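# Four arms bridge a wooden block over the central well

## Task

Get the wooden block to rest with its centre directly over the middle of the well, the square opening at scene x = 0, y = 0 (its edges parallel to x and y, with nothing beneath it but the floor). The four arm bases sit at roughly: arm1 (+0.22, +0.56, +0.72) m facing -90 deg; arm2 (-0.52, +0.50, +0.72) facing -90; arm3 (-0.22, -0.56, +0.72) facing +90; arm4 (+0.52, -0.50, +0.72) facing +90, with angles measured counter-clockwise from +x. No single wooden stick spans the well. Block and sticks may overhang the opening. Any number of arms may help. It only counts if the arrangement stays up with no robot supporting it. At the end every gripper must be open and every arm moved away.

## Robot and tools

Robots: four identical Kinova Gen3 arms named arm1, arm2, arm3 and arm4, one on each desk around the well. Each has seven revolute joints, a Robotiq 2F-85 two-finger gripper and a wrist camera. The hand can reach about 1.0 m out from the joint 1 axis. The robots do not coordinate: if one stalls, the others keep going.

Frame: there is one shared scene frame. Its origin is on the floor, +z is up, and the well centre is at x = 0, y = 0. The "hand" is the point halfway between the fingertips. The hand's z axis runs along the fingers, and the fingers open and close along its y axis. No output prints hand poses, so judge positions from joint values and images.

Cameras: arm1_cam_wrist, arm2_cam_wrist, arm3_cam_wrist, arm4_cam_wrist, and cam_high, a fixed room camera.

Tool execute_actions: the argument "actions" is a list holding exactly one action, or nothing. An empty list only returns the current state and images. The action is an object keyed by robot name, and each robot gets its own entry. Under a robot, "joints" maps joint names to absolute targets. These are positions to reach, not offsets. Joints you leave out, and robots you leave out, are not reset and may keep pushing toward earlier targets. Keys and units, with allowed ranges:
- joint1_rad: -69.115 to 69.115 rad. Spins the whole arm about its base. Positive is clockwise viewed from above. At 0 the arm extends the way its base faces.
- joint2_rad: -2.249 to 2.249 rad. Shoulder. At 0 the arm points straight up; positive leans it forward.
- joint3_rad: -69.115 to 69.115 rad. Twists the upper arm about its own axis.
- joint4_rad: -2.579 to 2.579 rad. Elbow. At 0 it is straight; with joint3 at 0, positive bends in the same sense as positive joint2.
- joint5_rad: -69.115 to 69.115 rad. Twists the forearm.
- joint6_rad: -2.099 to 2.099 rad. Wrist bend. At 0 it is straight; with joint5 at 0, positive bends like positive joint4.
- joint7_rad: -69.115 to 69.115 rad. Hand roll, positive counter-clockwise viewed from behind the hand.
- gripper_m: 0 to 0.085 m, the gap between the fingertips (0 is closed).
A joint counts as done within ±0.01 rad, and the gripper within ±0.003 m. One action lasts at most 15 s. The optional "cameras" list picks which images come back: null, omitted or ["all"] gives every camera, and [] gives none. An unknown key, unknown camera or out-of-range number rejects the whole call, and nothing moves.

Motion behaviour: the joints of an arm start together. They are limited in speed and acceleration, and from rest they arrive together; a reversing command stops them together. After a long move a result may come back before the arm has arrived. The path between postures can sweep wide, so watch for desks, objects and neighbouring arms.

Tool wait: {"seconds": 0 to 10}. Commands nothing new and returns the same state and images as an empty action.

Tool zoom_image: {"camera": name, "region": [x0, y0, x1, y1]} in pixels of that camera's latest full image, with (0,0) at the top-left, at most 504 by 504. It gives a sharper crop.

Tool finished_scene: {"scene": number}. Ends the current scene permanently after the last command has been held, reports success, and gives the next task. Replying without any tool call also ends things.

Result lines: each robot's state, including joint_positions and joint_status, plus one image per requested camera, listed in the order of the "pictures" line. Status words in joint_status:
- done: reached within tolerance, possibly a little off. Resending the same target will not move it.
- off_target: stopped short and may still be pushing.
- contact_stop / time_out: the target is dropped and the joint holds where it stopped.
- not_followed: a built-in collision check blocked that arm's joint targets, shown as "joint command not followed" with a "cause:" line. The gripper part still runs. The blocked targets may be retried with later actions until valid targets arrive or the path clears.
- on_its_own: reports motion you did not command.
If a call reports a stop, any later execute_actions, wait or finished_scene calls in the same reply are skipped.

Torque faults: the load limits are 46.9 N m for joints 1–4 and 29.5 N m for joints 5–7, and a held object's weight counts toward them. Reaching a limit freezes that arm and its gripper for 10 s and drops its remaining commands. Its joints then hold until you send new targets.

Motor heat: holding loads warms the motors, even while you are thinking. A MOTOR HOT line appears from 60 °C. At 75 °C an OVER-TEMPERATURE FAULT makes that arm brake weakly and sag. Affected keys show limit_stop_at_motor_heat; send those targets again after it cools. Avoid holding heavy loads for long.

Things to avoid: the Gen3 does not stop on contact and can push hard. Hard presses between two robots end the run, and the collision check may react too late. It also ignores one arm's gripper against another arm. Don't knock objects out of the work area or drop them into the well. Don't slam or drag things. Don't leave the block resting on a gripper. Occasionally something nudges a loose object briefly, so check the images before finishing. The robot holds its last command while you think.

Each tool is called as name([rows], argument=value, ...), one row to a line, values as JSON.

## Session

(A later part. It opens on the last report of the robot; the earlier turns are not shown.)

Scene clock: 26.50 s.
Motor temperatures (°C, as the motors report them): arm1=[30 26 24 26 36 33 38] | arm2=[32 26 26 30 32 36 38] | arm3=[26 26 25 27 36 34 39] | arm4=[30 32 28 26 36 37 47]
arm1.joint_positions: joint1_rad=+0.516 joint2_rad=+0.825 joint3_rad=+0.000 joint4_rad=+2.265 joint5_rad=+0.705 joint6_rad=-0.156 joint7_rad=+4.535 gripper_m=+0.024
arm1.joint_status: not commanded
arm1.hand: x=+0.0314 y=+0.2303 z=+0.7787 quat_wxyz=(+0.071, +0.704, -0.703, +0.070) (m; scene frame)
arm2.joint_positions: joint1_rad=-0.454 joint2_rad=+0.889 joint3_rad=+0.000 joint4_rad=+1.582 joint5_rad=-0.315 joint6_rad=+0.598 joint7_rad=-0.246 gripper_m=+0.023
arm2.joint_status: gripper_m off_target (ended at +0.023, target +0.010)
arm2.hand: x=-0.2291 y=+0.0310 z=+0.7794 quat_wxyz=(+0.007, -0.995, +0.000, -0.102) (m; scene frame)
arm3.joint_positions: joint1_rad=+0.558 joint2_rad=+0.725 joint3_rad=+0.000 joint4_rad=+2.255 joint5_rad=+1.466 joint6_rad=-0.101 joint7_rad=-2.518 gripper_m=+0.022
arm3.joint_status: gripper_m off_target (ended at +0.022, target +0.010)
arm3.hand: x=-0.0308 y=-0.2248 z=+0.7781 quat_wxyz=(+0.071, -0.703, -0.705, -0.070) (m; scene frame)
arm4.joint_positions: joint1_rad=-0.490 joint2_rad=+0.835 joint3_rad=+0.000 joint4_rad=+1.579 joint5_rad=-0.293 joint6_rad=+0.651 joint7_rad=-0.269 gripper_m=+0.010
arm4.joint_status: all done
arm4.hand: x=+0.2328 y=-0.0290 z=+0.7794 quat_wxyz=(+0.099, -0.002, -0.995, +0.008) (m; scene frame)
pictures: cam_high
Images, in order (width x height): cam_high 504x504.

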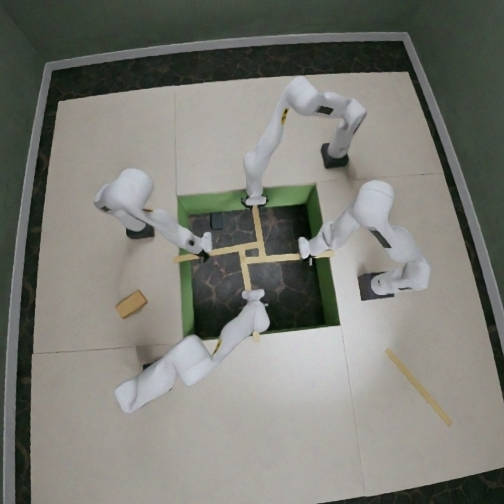

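execute_actions([
  {"arm4":{"joints":{"gripper_m":0.08}},"arm2":{"joints":{"gripper_m":0.05}}},
], cameras=[])

execute_actions([
  {"arm4":{"joints":{"joint2_rad":0.886,"joint6_rad":0.598}},"arm2":{"joints":{"joint2_rad":0.93,"joint6_rad":0.554}}},
], cameras=[])

execute_actions([
  {"arm4":{"joints":{"gripper_m":0.015}},"arm2":{"joints":{"gripper_m":0.015}},"arm3":{"joints":{"gripper_m":0.055}}},
], cameras=["cam_high","arm3_cam_wrist"])

zoom_image(camera="cam_high", region=[160, 170, 350, 360])

Scene clock: 27.87 s.
Motor temperatures (°C, as the motors report them): arm1=[30 26 24 26 36 33 38] | arm2=[32 26 26 30 32 36 38] | arm3=[26 26 25 27 36 34 39] | arm4=[30 32 28 26 36 37 47]
arm1.joint_positions: joint1_rad=+0.516 joint2_rad=+0.825 joint3_rad=+0.000 joint4_rad=+2.265 joint5_rad=+0.705 joint6_rad=-0.156 joint7_rad=+4.535 gripper_m=+0.024
arm1.joint_status: not commanded
arm1.hand: x=+0.0314 y=+0.2306 z=+0.7786 quat_wxyz=(+0.071, +0.704, -0.703, +0.070) (m; scene frame)
arm2.joint_positions: joint1_rad=-0.454 joint2_rad=+0.889 joint3_rad=+0.000 joint4_rad=+1.581 joint5_rad=-0.315 joint6_rad=+0.597 joint7_rad=-0.246 gripper_m=+0.050
arm2.joint_status: all done
arm2.hand: x=-0.2293 y=+0.0302 z=+0.7797 quat_wxyz=(+0.006, -0.995, +0.001, -0.102) (m; scene frame)
arm3.joint_positions: joint1_rad=+0.558 joint2_rad=+0.724 joint3_rad=+0.000 joint4_rad=+2.254 joint5_rad=+1.466 joint6_rad=-0.101 joint7_rad=-2.518 gripper_m=+0.022
arm3.joint_status: not commanded
arm3.hand: x=-0.0307 y=-0.2246 z=+0.7782 quat_wxyz=(+0.071, -0.703, -0.705, -0.070) (m; scene frame)
arm4.joint_positions: joint1_rad=-0.490 joint2_rad=+0.836 joint3_rad=+0.000 joint4_rad=+1.579 joint5_rad=-0.293 joint6_rad=+0.651 joint7_rad=-0.269 gripper_m=+0.080
arm4.joint_status: all done
arm4.hand: x=+0.2330 y=-0.0293 z=+0.7790 quat_wxyz=(+0.099, -0.002, -0.995, +0.008) (m; scene frame)
pictures: none
No camera images: the call's "cameras" was empty. Leave "cameras" out to get every camera's image.

Scene clock: 28.67 s.
Motor temperatures (°C, as the motors report them): arm1=[30 26 24 26 36 33 38] | arm2=[32 26 26 30 32 36 38] | arm3=[26 26 25 27 36 34 39] | arm4=[30 32 28 26 36 37 47]
arm1.joint_positions: joint1_rad=+0.516 joint2_rad=+0.825 joint3_rad=+0.000 joint4_rad=+2.265 joint5_rad=+0.705 joint6_rad=-0.156 joint7_rad=+4.535 gripper_m=+0.024
arm1.joint_status: not commanded
arm1.hand: x=+0.0314 y=+0.2306 z=+0.7786 quat_wxyz=(+0.071, +0.704, -0.703, +0.070) (m; scene frame)
arm2.joint_positions: joint1_rad=-0.453 joint2_rad=+0.930 joint3_rad=+0.000 joint4_rad=+1.582 joint5_rad=-0.315 joint6_rad=+0.554 joint7_rad=-0.246 gripper_m=+0.050
arm2.joint_status: all done
arm2.hand: x=-0.2319 y=+0.0280 z=+0.7577 quat_wxyz=(+0.003, -0.995, +0.004, -0.098) (m; scene frame)
arm3.joint_positions: joint1_rad=+0.558 joint2_rad=+0.724 joint3_rad=+0.000 joint4_rad=+2.254 joint5_rad=+1.466 joint6_rad=-0.101 joint7_rad=-2.518 gripper_m=+0.022
arm3.joint_status: not commanded
arm3.hand: x=-0.0307 y=-0.2246 z=+0.7782 quat_wxyz=(+0.071, -0.703, -0.705, -0.070) (m; scene frame)
arm4.joint_positions: joint1_rad=-0.490 joint2_rad=+0.886 joint3_rad=+0.000 joint4_rad=+1.580 joint5_rad=-0.293 joint6_rad=+0.598 joint7_rad=-0.269 gripper_m=+0.080
arm4.joint_status: all done
arm4.hand: x=+0.2353 y=-0.0257 z=+0.7523 quat_wxyz=(+0.094, -0.006, -0.996, +0.005) (m; scene frame)
pictures: none
No camera images: the call's "cameras" was empty. Leave "cameras" out to get every camera's image.

Scene clock: 29.90 s.
Motor temperatures (°C, as the motors report them): arm1=[30 26 24 26 36 33 38] | arm2=[32 26 26 30 32 36 38] | arm3=[26 26 25 27 36 34 39] | arm4=[30 32 28 26 36 37 47]
arm1.joint_positions: joint1_rad=+0.515 joint2_rad=+0.824 joint3_rad=-0.001 joint4_rad=+2.264 joint5_rad=+0.706 joint6_rad=-0.158 joint7_rad=+4.536 gripper_m=+0.024
arm1.joint_status: not commanded
arm1.hand: x=+0.0319 y=+0.2287 z=+0.7792 quat_wxyz=(+0.072, +0.705, -0.702, +0.072) (m; scene frame)
arm2.joint_positions: joint1_rad=-0.454 joint2_rad=+0.927 joint3_rad=-0.001 joint4_rad=+1.582 joint5_rad=-0.314 joint6_rad=+0.556 joint7_rad=-0.245 gripper_m=+0.025
arm2.joint_status: gripper_m off_target (ended at +0.025, target +0.015)
arm2.hand: x=-0.2314 y=+0.0284 z=+0.7590 quat_wxyz=(+0.003, -0.995, +0.003, -0.098) (m; scene frame)
arm3.joint_positions: joint1_rad=+0.558 joint2_rad=+0.725 joint3_rad=+0.000 joint4_rad=+2.254 joint5_rad=+1.466 joint6_rad=-0.101 joint7_rad=-2.518 gripper_m=+0.055
arm3.joint_status: all done
arm3.hand: x=-0.0304 y=-0.2247 z=+0.7781 quat_wxyz=(+0.071, -0.703, -0.704, -0.070) (m; scene frame)
arm4.joint_positions: joint1_rad=-0.491 joint2_rad=+0.885 joint3_rad=-0.001 joint4_rad=+1.580 joint5_rad=-0.293 joint6_rad=+0.599 joint7_rad=-0.269 gripper_m=+0.015
arm4.joint_status: all done
arm4.hand: x=+0.2343 y=-0.0265 z=+0.7526 quat_wxyz=(+0.094, -0.006, -0.996, +0.005) (m; scene frame)
pictures: arm3_cam_wrist, cam_high
Images, in order (width x height): arm3_cam_wrist 504x504, cam_high 504x504.

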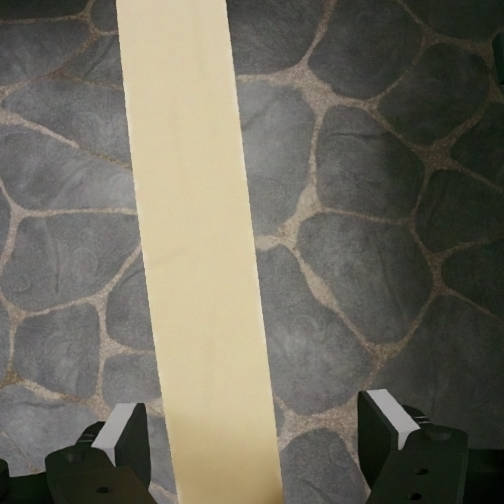

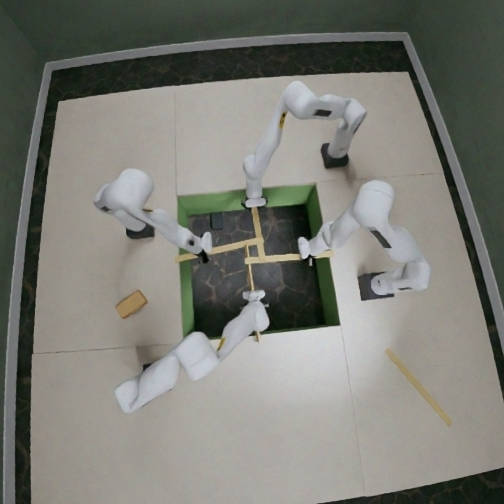

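Region (160, 170, 350, 360) of cam_high's 504x504 image, scaled by 2.653, with more detail than that image has.

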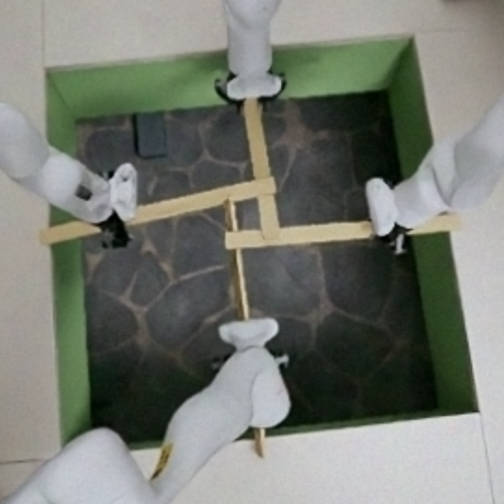

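execute_actions([
  {"arm4":{"joints":{"gripper_m":0.0}},"arm3":{"joints":{"gripper_m":0.075,"joint1_rad":0.53,"joint2_rad":0.775,"joint4_rad":2.204,"joint7_rad":-2.546}}},
], cameras=["cam_high","arm3_cam_wrist","arm4_cam_wrist"])

zoom_image(camera="cam_high", region=[215, 220, 295, 300])

Scene clock: 30.93 s.
Motor temperatures (°C, as the motors report them): arm1=[30 26 24 26 36 33 38] | arm2=[32 26 26 30 32 36 38] | arm3=[26 26 25 27 36 34 39] | arm4=[30 32 28 26 36 37 47]
arm1.joint_positions: joint1_rad=+0.515 joint2_rad=+0.825 joint3_rad=-0.001 joint4_rad=+2.266 joint5_rad=+0.706 joint6_rad=-0.157 joint7_rad=+4.536 gripper_m=+0.024
arm1.joint_status: not commanded
arm1.hand: x=+0.0322 y=+0.2301 z=+0.7788 quat_wxyz=(+0.071, +0.705, -0.703, +0.071) (m; scene frame)
arm2.joint_positions: joint1_rad=-0.454 joint2_rad=+0.928 joint3_rad=-0.001 joint4_rad=+1.583 joint5_rad=-0.314 joint6_rad=+0.556 joint7_rad=-0.244 gripper_m=+0.025
arm2.joint_status: not commanded
arm2.hand: x=-0.2313 y=+0.0289 z=+0.7586 quat_wxyz=(+0.004, -0.995, +0.002, -0.098) (m; scene frame)
arm3.joint_positions: joint1_rad=+0.530 joint2_rad=+0.775 joint3_rad=+0.000 joint4_rad=+2.204 joint5_rad=+1.466 joint6_rad=-0.101 joint7_rad=-2.546 gripper_m=+0.075
arm3.joint_status: all done
arm3.hand: x=-0.0325 y=-0.2061 z=+0.7637 quat_wxyz=(+0.073, -0.703, -0.704, -0.068) (m; scene frame)
arm4.joint_positions: joint1_rad=-0.492 joint2_rad=+0.886 joint3_rad=-0.002 joint4_rad=+1.581 joint5_rad=-0.291 joint6_rad=+0.600 joint7_rad=-0.267 gripper_m=+0.005
arm4.joint_status: gripper_m off_target (ended at +0.005, target +0.000)
arm4.hand: x=+0.2344 y=-0.0281 z=+0.7520 quat_wxyz=(+0.093, -0.003, -0.996, +0.007) (m; scene frame)
pictures: arm3_cam_wrist, arm4_cam_wrist, cam_high
Images, in order (width x height): arm3_cam_wrist 504x504, arm4_cam_wrist 504x504, cam_high 504x504.

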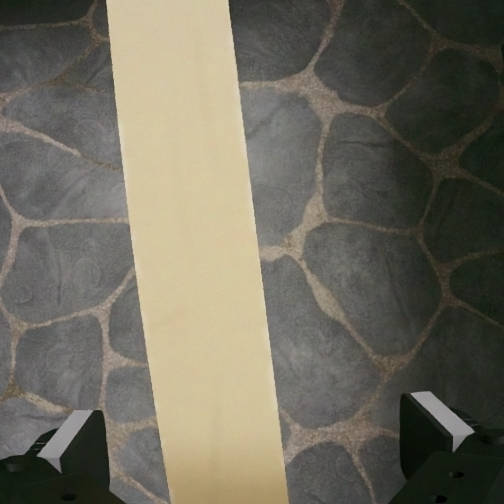

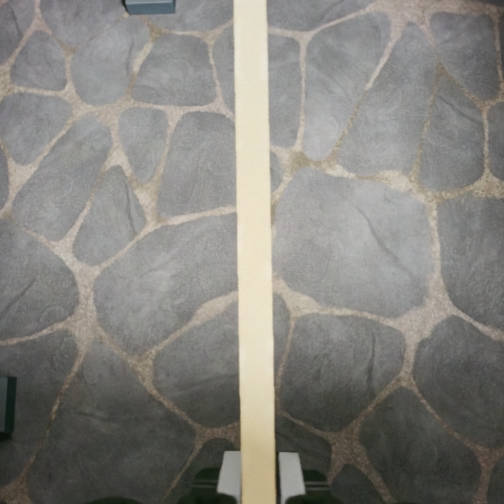

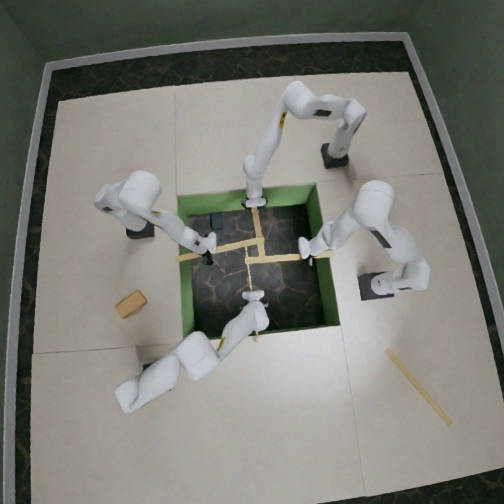

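Region (215, 220, 295, 300) of cam_high's 504x504 image, scaled by 6.300, with more detail than that image has.

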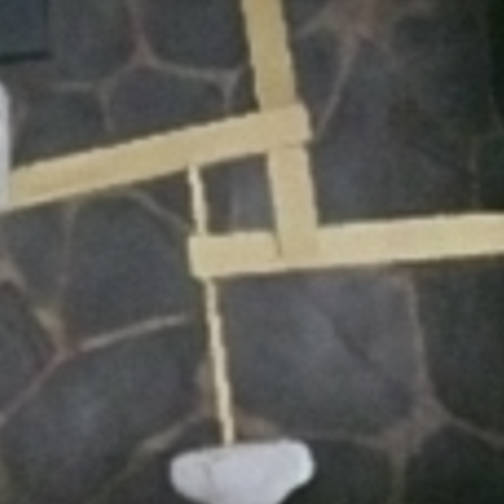

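execute_actions([
  {"arm4":{"joints":{"joint1_rad":-0.36,"joint7_rad":0.1}}},
], cameras=["cam_high"])

execute_actions([
  {"arm4":{"joints":{"joint1_rad":0.53,"joint2_rad":0.65,"joint4_rad":1.956,"joint5_rad":0,"joint6_rad":0.03,"joint7_rad":0}},"arm3":{"joints":{"gripper_m":0.027}}},
], cameras=["cam_high"])

execute_actions([
  {"arm4":{"joints":{"joint2_rad":0.805,"joint6_rad":-0.12}}},
], cameras=[])

execute_actions([
  {"arm4":{"joints":{"gripper_m":0.085}}},
])

Scene clock: 32.47 s.
Motor temperatures (°C, as the motors report them): arm1=[30 26 24 26 36 33 38] | arm2=[32 26 26 30 32 36 38] | arm3=[26 26 25 27 36 34 39] | arm4=[30 32 28 26 36 37 47]
arm1.joint_positions: joint1_rad=+0.516 joint2_rad=+0.825 joint3_rad=+0.000 joint4_rad=+2.265 joint5_rad=+0.705 joint6_rad=-0.157 joint7_rad=+4.535 gripper_m=+0.024
arm1.joint_status: not commanded
arm1.hand: x=+0.0312 y=+0.2301 z=+0.7789 quat_wxyz=(+0.072, +0.704, -0.704, +0.071) (m; scene frame)
arm2.joint_positions: joint1_rad=-0.454 joint2_rad=+0.930 joint3_rad=+0.000 joint4_rad=+1.582 joint5_rad=-0.315 joint6_rad=+0.554 joint7_rad=-0.246 gripper_m=+0.025
arm2.joint_status: not commanded
arm2.hand: x=-0.2320 y=+0.0282 z=+0.7575 quat_wxyz=(+0.003, -0.995, +0.004, -0.097) (m; scene frame)
arm3.joint_positions: joint1_rad=+0.530 joint2_rad=+0.775 joint3_rad=+0.000 joint4_rad=+2.204 joint5_rad=+1.466 joint6_rad=-0.101 joint7_rad=-2.546 gripper_m=+0.075
arm3.joint_status: not commanded
arm3.hand: x=-0.0326 y=-0.2061 z=+0.7636 quat_wxyz=(+0.073, -0.703, -0.704, -0.068) (m; scene frame)
arm4.joint_positions: joint1_rad=-0.360 joint2_rad=+0.886 joint3_rad=+0.000 joint4_rad=+1.580 joint5_rad=-0.293 joint6_rad=+0.598 joint7_rad=+0.100 gripper_m=+0.005
arm4.joint_status: all done
arm4.hand: x=+0.2992 y=+0.0070 z=+0.7515 quat_wxyz=(+0.091, +0.113, -0.989, -0.018) (m; scene frame)
pictures: cam_high
Images, in order (width x height): cam_high 504x504.

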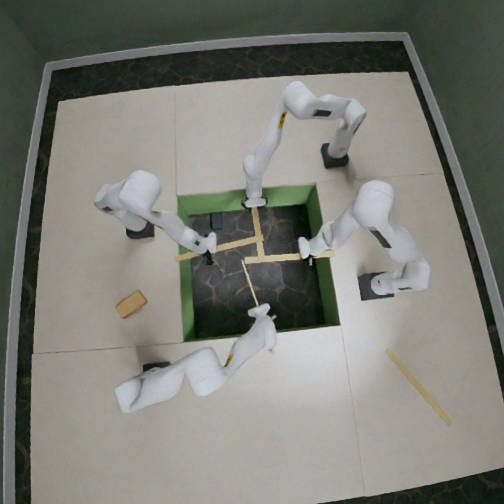

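Scene clock: 34.73 s.
Motor temperatures (°C, as the motors report them): arm1=[30 26 24 26 36 33 38] | arm2=[32 26 26 30 32 36 38] | arm3=[26 26 25 27 36 34 39] | arm4=[30 32 28 26 36 37 47]
arm1.joint_positions: joint1_rad=+0.516 joint2_rad=+0.825 joint3_rad=+0.000 joint4_rad=+2.265 joint5_rad=+0.705 joint6_rad=-0.156 joint7_rad=+4.535 gripper_m=+0.024
arm1.joint_status: not commanded
arm1.hand: x=+0.0313 y=+0.2306 z=+0.7787 quat_wxyz=(+0.071, +0.704, -0.704, +0.070) (m; scene frame)
arm2.joint_positions: joint1_rad=-0.454 joint2_rad=+0.931 joint3_rad=+0.000 joint4_rad=+1.582 joint5_rad=-0.315 joint6_rad=+0.554 joint7_rad=-0.246 gripper_m=+0.025
arm2.joint_status: not commanded
arm2.hand: x=-0.2317 y=+0.0289 z=+0.7569 quat_wxyz=(+0.004, -0.995, +0.004, -0.097) (m; scene frame)
arm3.joint_positions: joint1_rad=+0.530 joint2_rad=+0.773 joint3_rad=+0.000 joint4_rad=+2.204 joint5_rad=+1.467 joint6_rad=-0.101 joint7_rad=-2.545 gripper_m=+0.028
arm3.joint_status: all done
arm3.hand: x=-0.0328 y=-0.2054 z=+0.7642 quat_wxyz=(+0.073, -0.702, -0.705, -0.069) (m; scene frame)
arm4.joint_positions: joint1_rad=+0.530 joint2_rad=+0.650 joint3_rad=+0.000 joint4_rad=+1.956 joint5_rad=+0.000 joint6_rad=+0.030 joint7_rad=+0.000 gripper_m=+0.005
arm4.joint_status: all done
arm4.hand: x=+0.8252 y=-0.0220 z=+0.8301 quat_wxyz=(-0.068, -0.251, -0.937, -0.234) (m; scene frame)
pictures: cam_high
Images, in order (width x height): cam_high 504x504.

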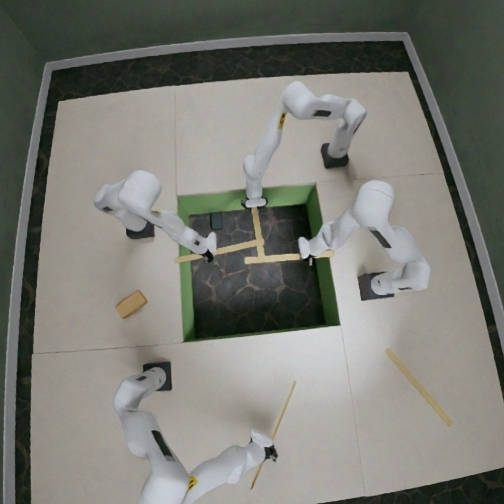

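Scene clock: 35.90 s.
Motor temperatures (°C, as the motors report them): arm1=[30 26 24 26 36 33 38] | arm2=[32 26 26 30 32 36 38] | arm3=[26 26 25 27 36 34 39] | arm4=[30 32 28 26 36 37 47]
arm1.joint_positions: joint1_rad=+0.516 joint2_rad=+0.825 joint3_rad=+0.000 joint4_rad=+2.265 joint5_rad=+0.705 joint6_rad=-0.156 joint7_rad=+4.535 gripper_m=+0.024
arm1.joint_status: not commanded
arm1.hand: x=+0.0313 y=+0.2306 z=+0.7787 quat_wxyz=(+0.071, +0.704, -0.704, +0.070) (m; scene frame)
arm2.joint_positions: joint1_rad=-0.454 joint2_rad=+0.931 joint3_rad=+0.000 joint4_rad=+1.582 joint5_rad=-0.315 joint6_rad=+0.554 joint7_rad=-0.246 gripper_m=+0.025
arm2.joint_status: not commanded
arm2.hand: x=-0.2317 y=+0.0289 z=+0.7569 quat_wxyz=(+0.004, -0.995, +0.004, -0.097) (m; scene frame)
arm3.joint_positions: joint1_rad=+0.530 joint2_rad=+0.773 joint3_rad=+0.000 joint4_rad=+2.204 joint5_rad=+1.467 joint6_rad=-0.101 joint7_rad=-2.545 gripper_m=+0.028
arm3.joint_status: not commanded
arm3.hand: x=-0.0328 y=-0.2054 z=+0.7642 quat_wxyz=(+0.073, -0.702, -0.705, -0.069) (m; scene frame)
arm4.joint_positions: joint1_rad=+0.530 joint2_rad=+0.805 joint3_rad=+0.000 joint4_rad=+1.956 joint5_rad=+0.000 joint6_rad=-0.120 joint7_rad=+0.000 gripper_m=+0.005
arm4.joint_status: all done
arm4.hand: x=+0.8273 y=-0.0200 z=+0.7646 quat_wxyz=(-0.067, -0.251, -0.938, -0.231) (m; scene frame)
pictures: none
No camera images: the call's "cameras" was empty. Leave "cameras" out to get every camera's image.

Scene clock: 37.13 s.
Motor temperatures (°C, as the motors report them): arm1=[30 26 24 26 36 33 38] | arm2=[32 26 26 30 32 36 38] | arm3=[26 26 25 27 36 34 39] | arm4=[30 32 28 26 36 37 47]
arm1.joint_positions: joint1_rad=+0.516 joint2_rad=+0.825 joint3_rad=+0.000 joint4_rad=+2.265 joint5_rad=+0.705 joint6_rad=-0.156 joint7_rad=+4.535 gripper_m=+0.024
arm1.joint_status: not commanded
arm1.hand: x=+0.0313 y=+0.2306 z=+0.7787 quat_wxyz=(+0.071, +0.704, -0.704, +0.070) (m; scene frame)
arm2.joint_positions: joint1_rad=-0.454 joint2_rad=+0.931 joint3_rad=+0.000 joint4_rad=+1.582 joint5_rad=-0.315 joint6_rad=+0.554 joint7_rad=-0.246 gripper_m=+0.025
arm2.joint_status: not commanded
arm2.hand: x=-0.2317 y=+0.0289 z=+0.7569 quat_wxyz=(+0.004, -0.995, +0.004, -0.097) (m; scene frame)
arm3.joint_positions: joint1_rad=+0.530 joint2_rad=+0.773 joint3_rad=+0.000 joint4_rad=+2.204 joint5_rad=+1.467 joint6_rad=-0.101 joint7_rad=-2.545 gripper_m=+0.028
arm3.joint_status: not commanded
arm3.hand: x=-0.0328 y=-0.2054 z=+0.7642 quat_wxyz=(+0.073, -0.702, -0.705, -0.069) (m; scene frame)
arm4.joint_positions: joint1_rad=+0.530 joint2_rad=+0.805 joint3_rad=+0.000 joint4_rad=+1.956 joint5_rad=+0.000 joint6_rad=-0.120 joint7_rad=+0.000 gripper_m=+0.085
arm4.joint_status: all done
arm4.hand: x=+0.8274 y=-0.0198 z=+0.7648 quat_wxyz=(-0.067, -0.251, -0.937, -0.232) (m; scene frame)
pictures: arm1_cam_wrist, arm2_cam_wrist, arm3_cam_wrist, arm4_cam_wrist, cam_high
Images, in order (width x height): arm1_cam_wrist 504x504, arm2_cam_wrist 504x504, arm3_cam_wrist 504x504, arm4_cam_wrist 504x504, cam_high 504x504.

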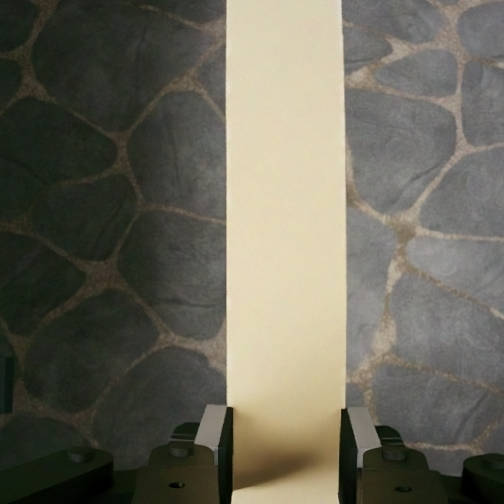

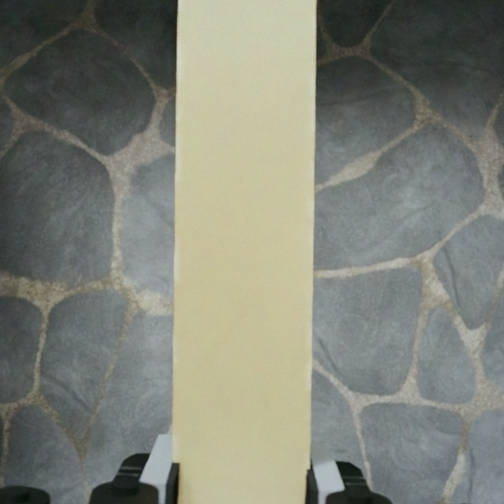

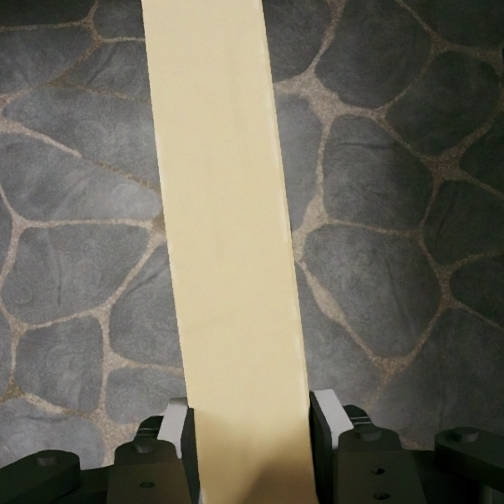

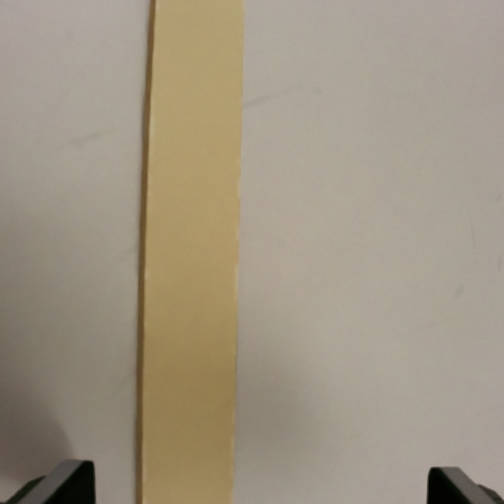

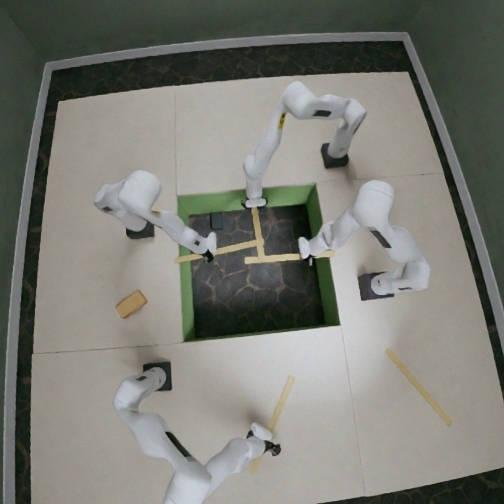

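execute_actions([
  {"arm4":{"joints":{"joint2_rad":0.962,"joint4_rad":1.396,"joint6_rad":0.783,"joint7_rad":-0.02}},"arm3":{"joints":{"gripper_m":0.02}}},
], cameras=["arm4_cam_wrist"])

execute_actions([
  {"arm4":{"joints":{"gripper_m":0.01}}},
], cameras=["arm3_cam_wrist","cam_high"])

zoom_image(camera="cam_high", region=[160, 170, 350, 360])

Scene clock: 39.27 s.
Motor temperatures (°C, as the motors report them): arm1=[30 26 24 26 36 33 38] | arm2=[32 26 26 30 32 36 38] | arm3=[26 26 25 27 36 34 39] | arm4=[30 32 28 26 36 37 47]
arm1.joint_positions: joint1_rad=+0.516 joint2_rad=+0.826 joint3_rad=+0.000 joint4_rad=+2.266 joint5_rad=+0.705 joint6_rad=-0.156 joint7_rad=+4.535 gripper_m=+0.024
arm1.joint_status: not commanded
arm1.hand: x=+0.0314 y=+0.2309 z=+0.7785 quat_wxyz=(+0.071, +0.704, -0.704, +0.070) (m; scene frame)
arm2.joint_positions: joint1_rad=-0.454 joint2_rad=+0.932 joint3_rad=-0.001 joint4_rad=+1.582 joint5_rad=-0.315 joint6_rad=+0.554 joint7_rad=-0.246 gripper_m=+0.025
arm2.joint_status: not commanded
arm2.hand: x=-0.2316 y=+0.0292 z=+0.7567 quat_wxyz=(+0.004, -0.995, +0.004, -0.097) (m; scene frame)
arm3.joint_positions: joint1_rad=+0.529 joint2_rad=+0.773 joint3_rad=-0.001 joint4_rad=+2.204 joint5_rad=+1.467 joint6_rad=-0.101 joint7_rad=-2.545 gripper_m=+0.025
arm3.joint_status: gripper_m off_target (ended at +0.025, target +0.020)
arm3.hand: x=-0.0329 y=-0.2053 z=+0.7645 quat_wxyz=(+0.073, -0.702, -0.705, -0.069) (m; scene frame)
arm4.joint_positions: joint1_rad=+0.530 joint2_rad=+0.962 joint3_rad=+0.000 joint4_rad=+1.396 joint5_rad=+0.000 joint6_rad=+0.783 joint7_rad=-0.020 gripper_m=+0.085
arm4.joint_status: all done
arm4.hand: x=+0.8263 y=-0.0221 z=+0.7448 quat_wxyz=(-0.003, -0.270, -0.963, +0.008) (m; scene frame)
pictures: arm4_cam_wrist
Images, in order (width x height): arm4_cam_wrist 504x504.

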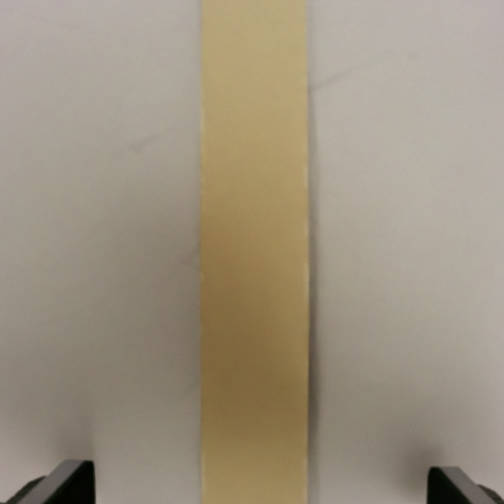

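Scene clock: 40.30 s.
Motor temperatures (°C, as the motors report them): arm1=[30 26 24 26 36 33 38] | arm2=[32 26 26 30 32 36 38] | arm3=[26 26 25 27 36 34 39] | arm4=[30 32 28 26 36 37 47]
arm1.joint_positions: joint1_rad=+0.516 joint2_rad=+0.826 joint3_rad=+0.000 joint4_rad=+2.266 joint5_rad=+0.705 joint6_rad=-0.156 joint7_rad=+4.535 gripper_m=+0.024
arm1.joint_status: not commanded
arm1.hand: x=+0.0314 y=+0.2309 z=+0.7785 quat_wxyz=(+0.071, +0.704, -0.704, +0.070) (m; scene frame)
arm2.joint_positions: joint1_rad=-0.454 joint2_rad=+0.932 joint3_rad=-0.001 joint4_rad=+1.582 joint5_rad=-0.315 joint6_rad=+0.554 joint7_rad=-0.246 gripper_m=+0.025
arm2.joint_status: not commanded
arm2.hand: x=-0.2316 y=+0.0292 z=+0.7567 quat_wxyz=(+0.004, -0.995, +0.004, -0.097) (m; scene frame)
arm3.joint_positions: joint1_rad=+0.529 joint2_rad=+0.773 joint3_rad=-0.001 joint4_rad=+2.204 joint5_rad=+1.467 joint6_rad=-0.101 joint7_rad=-2.545 gripper_m=+0.025
arm3.joint_status: not commanded
arm3.hand: x=-0.0329 y=-0.2053 z=+0.7645 quat_wxyz=(+0.073, -0.702, -0.705, -0.069) (m; scene frame)
arm4.joint_positions: joint1_rad=+0.530 joint2_rad=+0.961 joint3_rad=+0.000 joint4_rad=+1.396 joint5_rad=+0.000 joint6_rad=+0.783 joint7_rad=-0.020 gripper_m=+0.022
arm4.joint_status: gripper_m off_target (ended at +0.022, target +0.010)
arm4.hand: x=+0.8264 y=-0.0218 z=+0.7455 quat_wxyz=(-0.003, -0.269, -0.963, +0.007) (m; scene frame)
pictures: arm3_cam_wrist, cam_high
Images, in order (width x height): arm3_cam_wrist 504x504, cam_high 504x504.

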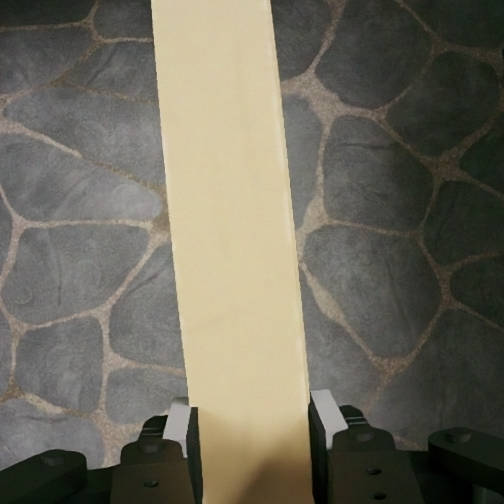

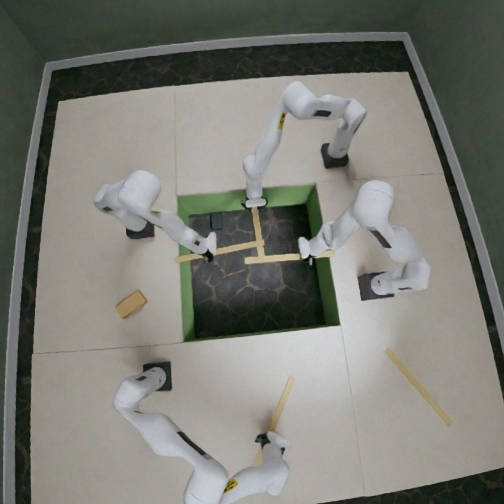

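Region (160, 170, 350, 360) of cam_high's 504x504 image, scaled by 2.653, with more detail than that image has.

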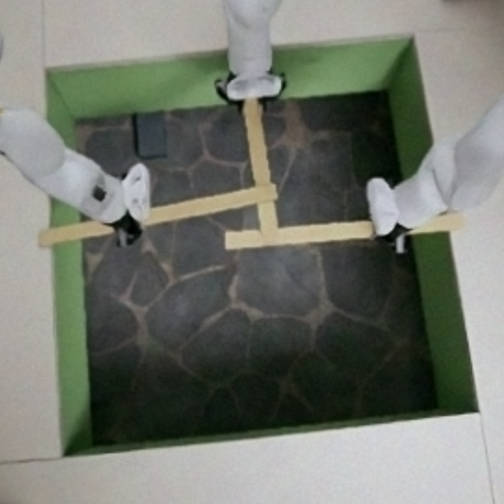

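execute_actions([
  {"arm4":{"joints":{"gripper_m":0.045}},"arm3":{"joints":{"joint1_rad":0.55,"joint2_rad":0.76,"joint4_rad":2.219,"joint7_rad":-2.59}}},
], cameras=[])

execute_actions([
  {"arm4":{"joints":{"joint2_rad":0.973,"joint6_rad":0.772}}},
], cameras=[])

execute_actions([
  {"arm4":{"joints":{"gripper_m":0.01}}},
], cameras=[])

execute_actions([
  {"arm4":{"joints":{"joint1_rad":-0.3,"joint2_rad":0.83,"joint4_rad":1.5795,"joint5_rad":-0.2927,"joint6_rad":0.651,"joint7_rad":0.25}}},
], cameras=["arm3_cam_wrist","cam_high"])

zoom_image(camera="cam_high", region=[160, 170, 350, 360])

Scene clock: 41.50 s.
Motor temperatures (°C, as the motors report them): arm1=[30 26 24 26 36 33 38] | arm2=[32 26 26 30 32 36 38] | arm3=[26 26 25 27 36 34 39] | arm4=[30 32 28 26 36 37 47]
arm1.joint_positions: joint1_rad=+0.516 joint2_rad=+0.824 joint3_rad=+0.000 joint4_rad=+2.265 joint5_rad=+0.705 joint6_rad=-0.157 joint7_rad=+4.535 gripper_m=+0.024
arm1.joint_status: not commanded
arm1.hand: x=+0.0310 y=+0.2301 z=+0.7790 quat_wxyz=(+0.072, +0.703, -0.704, +0.071) (m; scene frame)
arm2.joint_positions: joint1_rad=-0.454 joint2_rad=+0.931 joint3_rad=+0.000 joint4_rad=+1.582 joint5_rad=-0.315 joint6_rad=+0.554 joint7_rad=-0.246 gripper_m=+0.025
arm2.joint_status: not commanded
arm2.hand: x=-0.2320 y=+0.0283 z=+0.7573 quat_wxyz=(+0.004, -0.995, +0.004, -0.097) (m; scene frame)
arm3.joint_positions: joint1_rad=+0.550 joint2_rad=+0.760 joint3_rad=+0.000 joint4_rad=+2.219 joint5_rad=+1.466 joint6_rad=-0.101 joint7_rad=-2.590 gripper_m=+0.020
arm3.joint_status: all done
arm3.on_its_own: gripper_m moved -0.005 to your old target +0.020
arm3.hand: x=-0.0278 y=-0.2138 z=+0.7680 quat_wxyz=(+0.074, -0.725, -0.681, -0.067) (m; scene frame)
arm4.joint_positions: joint1_rad=+0.530 joint2_rad=+0.962 joint3_rad=+0.000 joint4_rad=+1.396 joint5_rad=+0.000 joint6_rad=+0.783 joint7_rad=-0.020 gripper_m=+0.045
arm4.joint_status: all done
arm4.hand: x=+0.8263 y=-0.0221 z=+0.7448 quat_wxyz=(-0.003, -0.270, -0.963, +0.008) (m; scene frame)
pictures: none
No camera images: the call's "cameras" was empty. Leave "cameras" out to get every camera's image.

Scene clock: 42.03 s.
Motor temperatures (°C, as the motors report them): arm1=[30 26 24 26 36 33 38] | arm2=[32 26 26 30 32 36 38] | arm3=[26 26 25 27 36 34 39] | arm4=[30 32 28 26 36 37 47]
arm1.joint_positions: joint1_rad=+0.516 joint2_rad=+0.824 joint3_rad=+0.000 joint4_rad=+2.265 joint5_rad=+0.705 joint6_rad=-0.157 joint7_rad=+4.535 gripper_m=+0.024
arm1.joint_status: not commanded
arm1.hand: x=+0.0310 y=+0.2301 z=+0.7790 quat_wxyz=(+0.072, +0.703, -0.704, +0.071) (m; scene frame)
arm2.joint_positions: joint1_rad=-0.454 joint2_rad=+0.931 joint3_rad=+0.000 joint4_rad=+1.582 joint5_rad=-0.315 joint6_rad=+0.554 joint7_rad=-0.246 gripper_m=+0.025
arm2.joint_status: not commanded
arm2.hand: x=-0.2320 y=+0.0283 z=+0.7573 quat_wxyz=(+0.004, -0.995, +0.004, -0.097) (m; scene frame)
arm3.joint_positions: joint1_rad=+0.550 joint2_rad=+0.760 joint3_rad=+0.000 joint4_rad=+2.219 joint5_rad=+1.466 joint6_rad=-0.101 joint7_rad=-2.590 gripper_m=+0.020
arm3.joint_status: not commanded
arm3.hand: x=-0.0278 y=-0.2138 z=+0.7680 quat_wxyz=(+0.074, -0.725, -0.681, -0.067) (m; scene frame)
arm4.joint_positions: joint1_rad=+0.530 joint2_rad=+0.971 joint3_rad=+0.000 joint4_rad=+1.396 joint5_rad=+0.000 joint6_rad=+0.772 joint7_rad=-0.020 gripper_m=+0.045
arm4.joint_status: all done
arm4.hand: x=+0.8267 y=-0.0215 z=+0.7397 quat_wxyz=(-0.004, -0.270, -0.963, +0.007) (m; scene frame)
pictures: none
No camera images: the call's "cameras" was empty. Leave "cameras" out to get every camera's image.

Scene clock: 42.80 s.
Motor temperatures (°C, as the motors report them): arm1=[30 26 24 26 36 33 38] | arm2=[32 26 26 30 32 36 38] | arm3=[26 26 25 27 36 34 39] | arm4=[30 32 28 26 36 37 47]
arm1.joint_positions: joint1_rad=+0.516 joint2_rad=+0.824 joint3_rad=+0.000 joint4_rad=+2.265 joint5_rad=+0.705 joint6_rad=-0.157 joint7_rad=+4.535 gripper_m=+0.024
arm1.joint_status: not commanded
arm1.hand: x=+0.0310 y=+0.2301 z=+0.7790 quat_wxyz=(+0.072, +0.703, -0.704, +0.071) (m; scene frame)
arm2.joint_positions: joint1_rad=-0.454 joint2_rad=+0.931 joint3_rad=+0.000 joint4_rad=+1.582 joint5_rad=-0.315 joint6_rad=+0.554 joint7_rad=-0.246 gripper_m=+0.025
arm2.joint_status: not commanded
arm2.hand: x=-0.2320 y=+0.0283 z=+0.7573 quat_wxyz=(+0.004, -0.995, +0.004, -0.097) (m; scene frame)
arm3.joint_positions: joint1_rad=+0.550 joint2_rad=+0.760 joint3_rad=+0.000 joint4_rad=+2.219 joint5_rad=+1.466 joint6_rad=-0.101 joint7_rad=-2.590 gripper_m=+0.020
arm3.joint_status: not commanded
arm3.hand: x=-0.0278 y=-0.2138 z=+0.7680 quat_wxyz=(+0.074, -0.725, -0.681, -0.067) (m; scene frame)
arm4.joint_positions: joint1_rad=+0.530 joint2_rad=+0.968 joint3_rad=+0.000 joint4_rad=+1.394 joint5_rad=+0.000 joint6_rad=+0.772 joint7_rad=-0.020 gripper_m=+0.023
arm4.joint_status: gripper_m off_target (ended at +0.023, target +0.010)
arm4.hand: x=+0.8277 y=-0.0197 z=+0.7418 quat_wxyz=(-0.004, -0.269, -0.963, +0.004) (m; scene frame)
pictures: none
No camera images: the call's "cameras" was empty. Leave "cameras" out to get every camera's image.

Scene clock: 45.00 s.
Motor temperatures (°C, as the motors report them): arm1=[30 26 24 26 36 33 38] | arm2=[32 26 26 30 32 36 38] | arm3=[26 26 25 27 36 34 39] | arm4=[30 32 28 26 36 37 47]
arm1.joint_positions: joint1_rad=+0.516 joint2_rad=+0.824 joint3_rad=+0.000 joint4_rad=+2.265 joint5_rad=+0.705 joint6_rad=-0.157 joint7_rad=+4.535 gripper_m=+0.024
arm1.joint_status: not commanded
arm1.hand: x=+0.0310 y=+0.2301 z=+0.7790 quat_wxyz=(+0.072, +0.703, -0.704, +0.071) (m; scene frame)
arm2.joint_positions: joint1_rad=-0.454 joint2_rad=+0.931 joint3_rad=+0.000 joint4_rad=+1.582 joint5_rad=-0.315 joint6_rad=+0.554 joint7_rad=-0.246 gripper_m=+0.025
arm2.joint_status: not commanded
arm2.hand: x=-0.2320 y=+0.0283 z=+0.7573 quat_wxyz=(+0.004, -0.995, +0.004, -0.097) (m; scene frame)
arm3.joint_positions: joint1_rad=+0.550 joint2_rad=+0.760 joint3_rad=+0.000 joint4_rad=+2.219 joint5_rad=+1.466 joint6_rad=-0.101 joint7_rad=-2.590 gripper_m=+0.020
arm3.joint_status: not commanded
arm3.hand: x=-0.0278 y=-0.2138 z=+0.7680 quat_wxyz=(+0.074, -0.725, -0.681, -0.067) (m; scene frame)
arm4.joint_positions: joint1_rad=-0.300 joint2_rad=+0.830 joint3_rad=+0.000 joint4_rad=+1.580 joint5_rad=-0.293 joint6_rad=+0.651 joint7_rad=+0.250 gripper_m=+0.023
arm4.joint_status: all done
arm4.hand: x=+0.3267 y=+0.0178 z=+0.7814 quat_wxyz=(+0.094, +0.161, -0.982, -0.029) (m; scene frame)
pictures: arm3_cam_wrist, cam_high
Images, in order (width x height): arm3_cam_wrist 504x504, cam_high 504x504.

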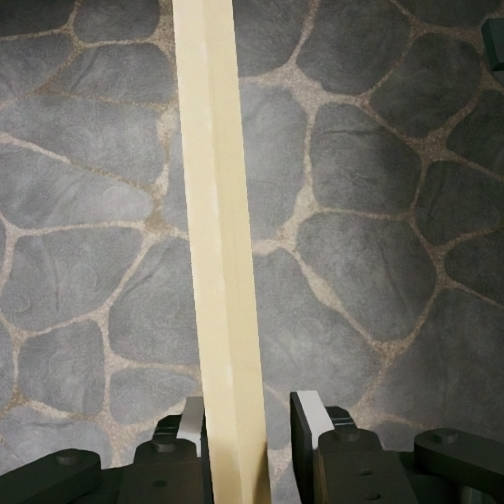

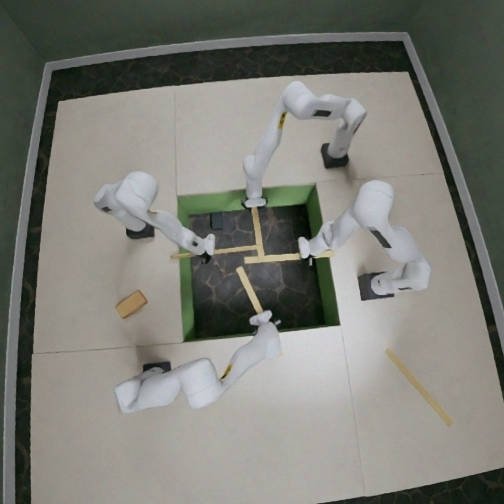

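Region (160, 170, 350, 360) of cam_high's 504x504 image, scaled by 2.653, with more detail than that image has.

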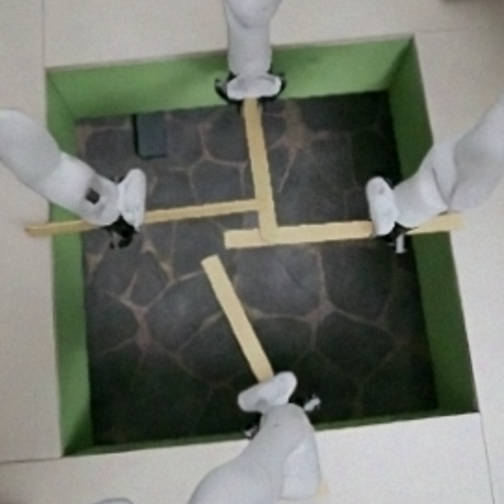

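execute_actions([
  {"arm3":{"joints":{"gripper_m":0}}},
], cameras=[])

execute_actions([
  {"arm3":{"joints":{"joint2_rad":0.35,"joint4_rad":2.3,"joint5_rad":0,"joint6_rad":0.4,"joint7_rad":-1.5}},"arm2":{"joints":{"joint2_rad":0.87,"joint6_rad":0.615}}},
], cameras=["cam_high"])

execute_actions([
  {"arm3":{"joints":{"joint7_rad":-3.14,"joint1_rad":0.2}},"arm2":{"joints":{"joint1_rad":0.4,"joint2_rad":0.98,"joint4_rad":1.342,"joint5_rad":0,"joint6_rad":0.819,"joint7_rad":0.6}}},
], cameras=["cam_high"])

execute_actions([
  {"arm3":{"joints":{"joint1_rad":-1.89,"joint2_rad":0.7,"joint4_rad":1.95,"joint6_rad":0}},"arm2":{"joints":{"joint2_rad":1.03,"joint6_rad":0.769}}},
], cameras=[])

execute_actions([
  {"arm3":{"joints":{"joint2_rad":0.908,"joint6_rad":-0.217}},"arm2":{"joints":{"gripper_m":0.05,"joint2_rad":1.04,"joint6_rad":0.759}}},
], cameras=[])

execute_actions([
  {"arm3":{"joints":{"gripper_m":0.085}},"arm2":{"joints":{"gripper_m":0.01}}},
], cameras=["cam_high","arm3_cam_wrist"])

Scene clock: 46.47 s.
Motor temperatures (°C, as the motors report them): arm1=[30 26 24 26 36 33 38] | arm2=[32 26 26 30 32 36 38] | arm3=[26 26 25 27 36 34 39] | arm4=[30 32 28 26 36 37 47]
arm1.joint_positions: joint1_rad=+0.516 joint2_rad=+0.825 joint3_rad=+0.000 joint4_rad=+2.265 joint5_rad=+0.705 joint6_rad=-0.157 joint7_rad=+4.535 gripper_m=+0.024
arm1.joint_status: not commanded
arm1.hand: x=+0.0311 y=+0.2301 z=+0.7789 quat_wxyz=(+0.072, +0.703, -0.704, +0.070) (m; scene frame)
arm2.joint_positions: joint1_rad=-0.454 joint2_rad=+0.931 joint3_rad=+0.000 joint4_rad=+1.582 joint5_rad=-0.315 joint6_rad=+0.554 joint7_rad=-0.246 gripper_m=+0.025
arm2.joint_status: not commanded
arm2.hand: x=-0.2320 y=+0.0284 z=+0.7572 quat_wxyz=(+0.004, -0.995, +0.004, -0.097) (m; scene frame)
arm3.joint_positions: joint1_rad=+0.550 joint2_rad=+0.760 joint3_rad=+0.000 joint4_rad=+2.219 joint5_rad=+1.466 joint6_rad=-0.101 joint7_rad=-2.590 gripper_m=+0.005
arm3.joint_status: gripper_m off_target (ended at +0.005, target +0.000)
arm3.hand: x=-0.0278 y=-0.2137 z=+0.7681 quat_wxyz=(+0.074, -0.725, -0.681, -0.067) (m; scene frame)
arm4.joint_positions: joint1_rad=-0.300 joint2_rad=+0.830 joint3_rad=+0.000 joint4_rad=+1.580 joint5_rad=-0.293 joint6_rad=+0.651 joint7_rad=+0.250 gripper_m=+0.023
arm4.joint_status: not commanded
arm4.hand: x=+0.3266 y=+0.0178 z=+0.7814 quat_wxyz=(+0.094, +0.162, -0.982, -0.029) (m; scene frame)
pictures: none
No camera images: the call's "cameras" was empty. Leave "cameras" out to get every camera's image.

Scene clock: 48.43 s.
Motor temperatures (°C, as the motors report them): arm1=[30 26 24 26 36 33 38] | arm2=[32 26 26 30 32 36 38] | arm3=[26 26 25 27 36 34 39] | arm4=[30 32 28 26 36 37 47]
arm1.joint_positions: joint1_rad=+0.516 joint2_rad=+0.824 joint3_rad=+0.000 joint4_rad=+2.265 joint5_rad=+0.705 joint6_rad=-0.157 joint7_rad=+4.535 gripper_m=+0.024
arm1.joint_status: not commanded
arm1.hand: x=+0.0310 y=+0.2299 z=+0.7791 quat_wxyz=(+0.072, +0.703, -0.704, +0.071) (m; scene frame)
arm2.joint_positions: joint1_rad=-0.453 joint2_rad=+0.871 joint3_rad=+0.000 joint4_rad=+1.582 joint5_rad=-0.315 joint6_rad=+0.615 joint7_rad=-0.246 gripper_m=+0.025
arm2.joint_status: all done
arm2.hand: x=-0.2283 y=+0.0309 z=+0.7895 quat_wxyz=(+0.007, -0.995, -0.001, -0.104) (m; scene frame)
arm3.joint_positions: joint1_rad=+0.550 joint2_rad=+0.350 joint3_rad=+0.000 joint4_rad=+2.300 joint5_rad=+0.000 joint6_rad=+0.400 joint7_rad=-1.500 gripper_m=+0.005
arm3.joint_status: all done
arm3.hand: x=-0.0367 y=-0.2932 z=+0.8862 quat_wxyz=(+0.022, -0.845, -0.533, -0.040) (m; scene frame)
arm4.joint_positions: joint1_rad=-0.300 joint2_rad=+0.830 joint3_rad=+0.000 joint4_rad=+1.580 joint5_rad=-0.293 joint6_rad=+0.651 joint7_rad=+0.250 gripper_m=+0.023
arm4.joint_status: not commanded
arm4.hand: x=+0.3266 y=+0.0178 z=+0.7814 quat_wxyz=(+0.094, +0.162, -0.982, -0.029) (m; scene frame)
pictures: cam_high
Images, in order (width x height): cam_high 504x504.

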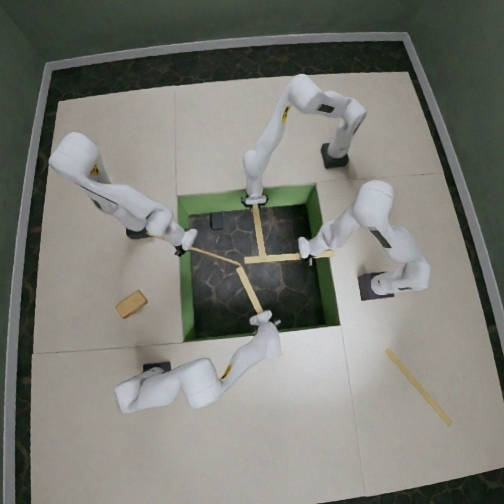

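Scene clock: 50.67 s.
Motor temperatures (°C, as the motors report them): arm1=[30 26 24 26 36 33 38] | arm2=[32 26 26 30 32 36 38] | arm3=[26 26 25 27 36 34 39] | arm4=[30 32 28 26 36 37 47]
arm1.joint_positions: joint1_rad=+0.516 joint2_rad=+0.824 joint3_rad=+0.000 joint4_rad=+2.265 joint5_rad=+0.705 joint6_rad=-0.157 joint7_rad=+4.535 gripper_m=+0.024
arm1.joint_status: not commanded
arm1.hand: x=+0.0310 y=+0.2299 z=+0.7791 quat_wxyz=(+0.072, +0.703, -0.704, +0.071) (m; scene frame)
arm2.joint_positions: joint1_rad=+0.400 joint2_rad=+0.980 joint3_rad=+0.000 joint4_rad=+1.342 joint5_rad=+0.000 joint6_rad=+0.819 joint7_rad=+0.600 gripper_m=+0.025
arm2.joint_status: all done
arm2.hand: x=-0.7433 y=-0.0348 z=+0.7707 quat_wxyz=(+0.006, -0.992, -0.123, -0.003) (m; scene frame)
arm3.joint_positions: joint1_rad=+0.200 joint2_rad=+0.350 joint3_rad=+0.000 joint4_rad=+2.300 joint5_rad=+0.000 joint6_rad=+0.400 joint7_rad=-3.140 gripper_m=+0.005
arm3.joint_status: all done
arm3.hand: x=-0.1391 y=-0.2476 z=+0.8864 quat_wxyz=(+0.045, -0.996, +0.083, -0.003) (m; scene frame)
arm4.joint_positions: joint1_rad=-0.300 joint2_rad=+0.830 joint3_rad=+0.000 joint4_rad=+1.580 joint5_rad=-0.293 joint6_rad=+0.651 joint7_rad=+0.250 gripper_m=+0.023
arm4.joint_status: not commanded
arm4.hand: x=+0.3266 y=+0.0178 z=+0.7814 quat_wxyz=(+0.094, +0.162, -0.982, -0.029) (m; scene frame)
pictures: cam_high
Images, in order (width x height): cam_high 504x504.

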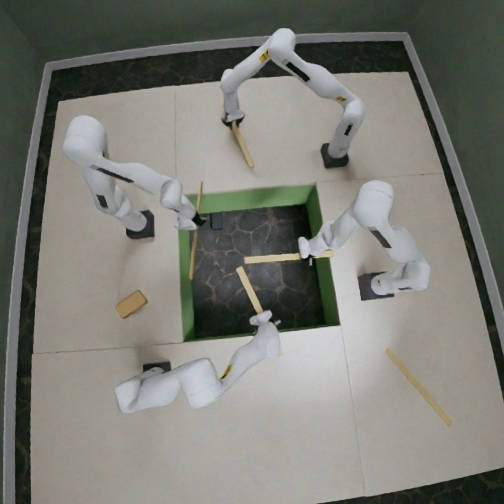

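Scene clock: 53.97 s.
Motor temperatures (°C, as the motors report them): arm1=[30 26 24 26 36 33 38] | arm2=[32 26 26 30 32 36 38] | arm3=[26 26 25 27 36 34 39] | arm4=[30 32 28 26 36 37 47]
arm1.joint_positions: joint1_rad=+0.516 joint2_rad=+0.824 joint3_rad=+0.000 joint4_rad=+2.265 joint5_rad=+0.705 joint6_rad=-0.157 joint7_rad=+4.535 gripper_m=+0.024
arm1.joint_status: not commanded
arm1.hand: x=+0.0310 y=+0.2299 z=+0.7791 quat_wxyz=(+0.072, +0.703, -0.704, +0.071) (m; scene frame)
arm2.joint_positions: joint1_rad=+0.400 joint2_rad=+1.031 joint3_rad=+0.000 joint4_rad=+1.342 joint5_rad=+0.000 joint6_rad=+0.769 joint7_rad=+0.600 gripper_m=+0.025
arm2.joint_status: all done
arm2.hand: x=-0.7433 y=-0.0346 z=+0.7417 quat_wxyz=(+0.006, -0.992, -0.123, -0.003) (m; scene frame)
arm3.joint_positions: joint1_rad=-1.890 joint2_rad=+0.700 joint3_rad=+0.000 joint4_rad=+1.950 joint5_rad=+0.000 joint6_rad=+0.000 joint7_rad=-3.140 gripper_m=+0.005
arm3.joint_status: all done
arm3.hand: x=-0.7569 y=-0.7319 z=+0.8491 quat_wxyz=(+0.140, -0.554, -0.796, +0.200) (m; scene frame)
arm4.joint_positions: joint1_rad=-0.300 joint2_rad=+0.830 joint3_rad=+0.000 joint4_rad=+1.580 joint5_rad=-0.293 joint6_rad=+0.651 joint7_rad=+0.250 gripper_m=+0.023
arm4.joint_status: not commanded
arm4.hand: x=+0.3266 y=+0.0178 z=+0.7814 quat_wxyz=(+0.094, +0.162, -0.982, -0.029) (m; scene frame)
pictures: none
No camera images: the call's "cameras" was empty. Leave "cameras" out to get every camera's image.

Scene clock: 55.27 s.
Motor temperatures (°C, as the motors report them): arm1=[30 26 24 26 36 33 38] | arm2=[32 26 26 30 32 36 38] | arm3=[26 26 25 27 36 34 39] | arm4=[30 32 28 26 36 37 47]
arm1.joint_positions: joint1_rad=+0.516 joint2_rad=+0.824 joint3_rad=+0.000 joint4_rad=+2.265 joint5_rad=+0.705 joint6_rad=-0.157 joint7_rad=+4.535 gripper_m=+0.024
arm1.joint_status: not commanded
arm1.hand: x=+0.0310 y=+0.2299 z=+0.7791 quat_wxyz=(+0.072, +0.703, -0.704, +0.071) (m; scene frame)
arm2.joint_positions: joint1_rad=+0.400 joint2_rad=+1.037 joint3_rad=+0.000 joint4_rad=+1.341 joint5_rad=+0.000 joint6_rad=+0.759 joint7_rad=+0.600 gripper_m=+0.050
arm2.joint_status: all done
arm2.hand: x=-0.7442 y=-0.0358 z=+0.7381 quat_wxyz=(+0.004, -0.992, -0.123, -0.002) (m; scene frame)
arm3.joint_positions: joint1_rad=-1.890 joint2_rad=+0.908 joint3_rad=+0.000 joint4_rad=+1.950 joint5_rad=+0.000 joint6_rad=-0.217 joint7_rad=-3.140 gripper_m=+0.005
arm3.joint_status: all done
arm3.hand: x=-0.7595 y=-0.7330 z=+0.7629 quat_wxyz=(+0.142, -0.554, -0.795, +0.203) (m; scene frame)
arm4.joint_positions: joint1_rad=-0.300 joint2_rad=+0.830 joint3_rad=+0.000 joint4_rad=+1.580 joint5_rad=-0.293 joint6_rad=+0.651 joint7_rad=+0.250 gripper_m=+0.023
arm4.joint_status: not commanded
arm4.hand: x=+0.3266 y=+0.0178 z=+0.7814 quat_wxyz=(+0.094, +0.162, -0.982, -0.029) (m; scene frame)
pictures: none
No camera images: the call's "cameras" was empty. Leave "cameras" out to get every camera's image.

Scene clock: 56.50 s.
Motor temperatures (°C, as the motors report them): arm1=[30 26 24 26 36 33 38] | arm2=[32 26 26 30 32 36 38] | arm3=[26 26 25 27 36 34 39] | arm4=[30 32 28 26 36 37 47]
arm1.joint_positions: joint1_rad=+0.516 joint2_rad=+0.824 joint3_rad=+0.000 joint4_rad=+2.265 joint5_rad=+0.705 joint6_rad=-0.157 joint7_rad=+4.535 gripper_m=+0.024
arm1.joint_status: not commanded
arm1.hand: x=+0.0310 y=+0.2299 z=+0.7791 quat_wxyz=(+0.072, +0.703, -0.704, +0.071) (m; scene frame)
arm2.joint_positions: joint1_rad=+0.399 joint2_rad=+1.033 joint3_rad=-0.001 joint4_rad=+1.339 joint5_rad=+0.000 joint6_rad=+0.759 joint7_rad=+0.600 gripper_m=+0.024
arm2.joint_status: gripper_m off_target (ended at +0.024, target +0.010)
arm2.hand: x=-0.7440 y=-0.0390 z=+0.7411 quat_wxyz=(+0.001, -0.992, -0.124, -0.001) (m; scene frame)
arm3.joint_positions: joint1_rad=-1.890 joint2_rad=+0.908 joint3_rad=+0.000 joint4_rad=+1.950 joint5_rad=+0.000 joint6_rad=-0.217 joint7_rad=-3.140 gripper_m=+0.085
arm3.joint_status: all done
arm3.hand: x=-0.7597 y=-0.7330 z=+0.7631 quat_wxyz=(+0.142, -0.554, -0.795, +0.203) (m; scene frame)
arm4.joint_positions: joint1_rad=-0.300 joint2_rad=+0.830 joint3_rad=+0.000 joint4_rad=+1.580 joint5_rad=-0.293 joint6_rad=+0.651 joint7_rad=+0.250 gripper_m=+0.023
arm4.joint_status: not commanded
arm4.hand: x=+0.3266 y=+0.0178 z=+0.7814 quat_wxyz=(+0.094, +0.162, -0.982, -0.029) (m; scene frame)
pictures: arm3_cam_wrist, cam_high
Images, in order (width x height): arm3_cam_wrist 504x504, cam_high 504x504.

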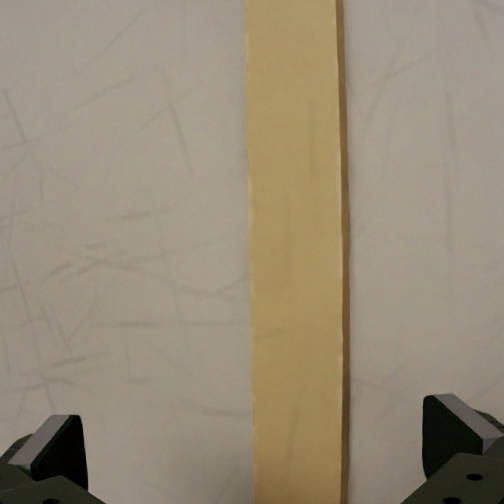

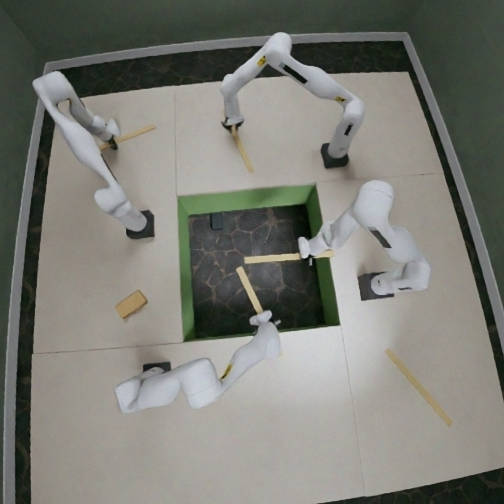

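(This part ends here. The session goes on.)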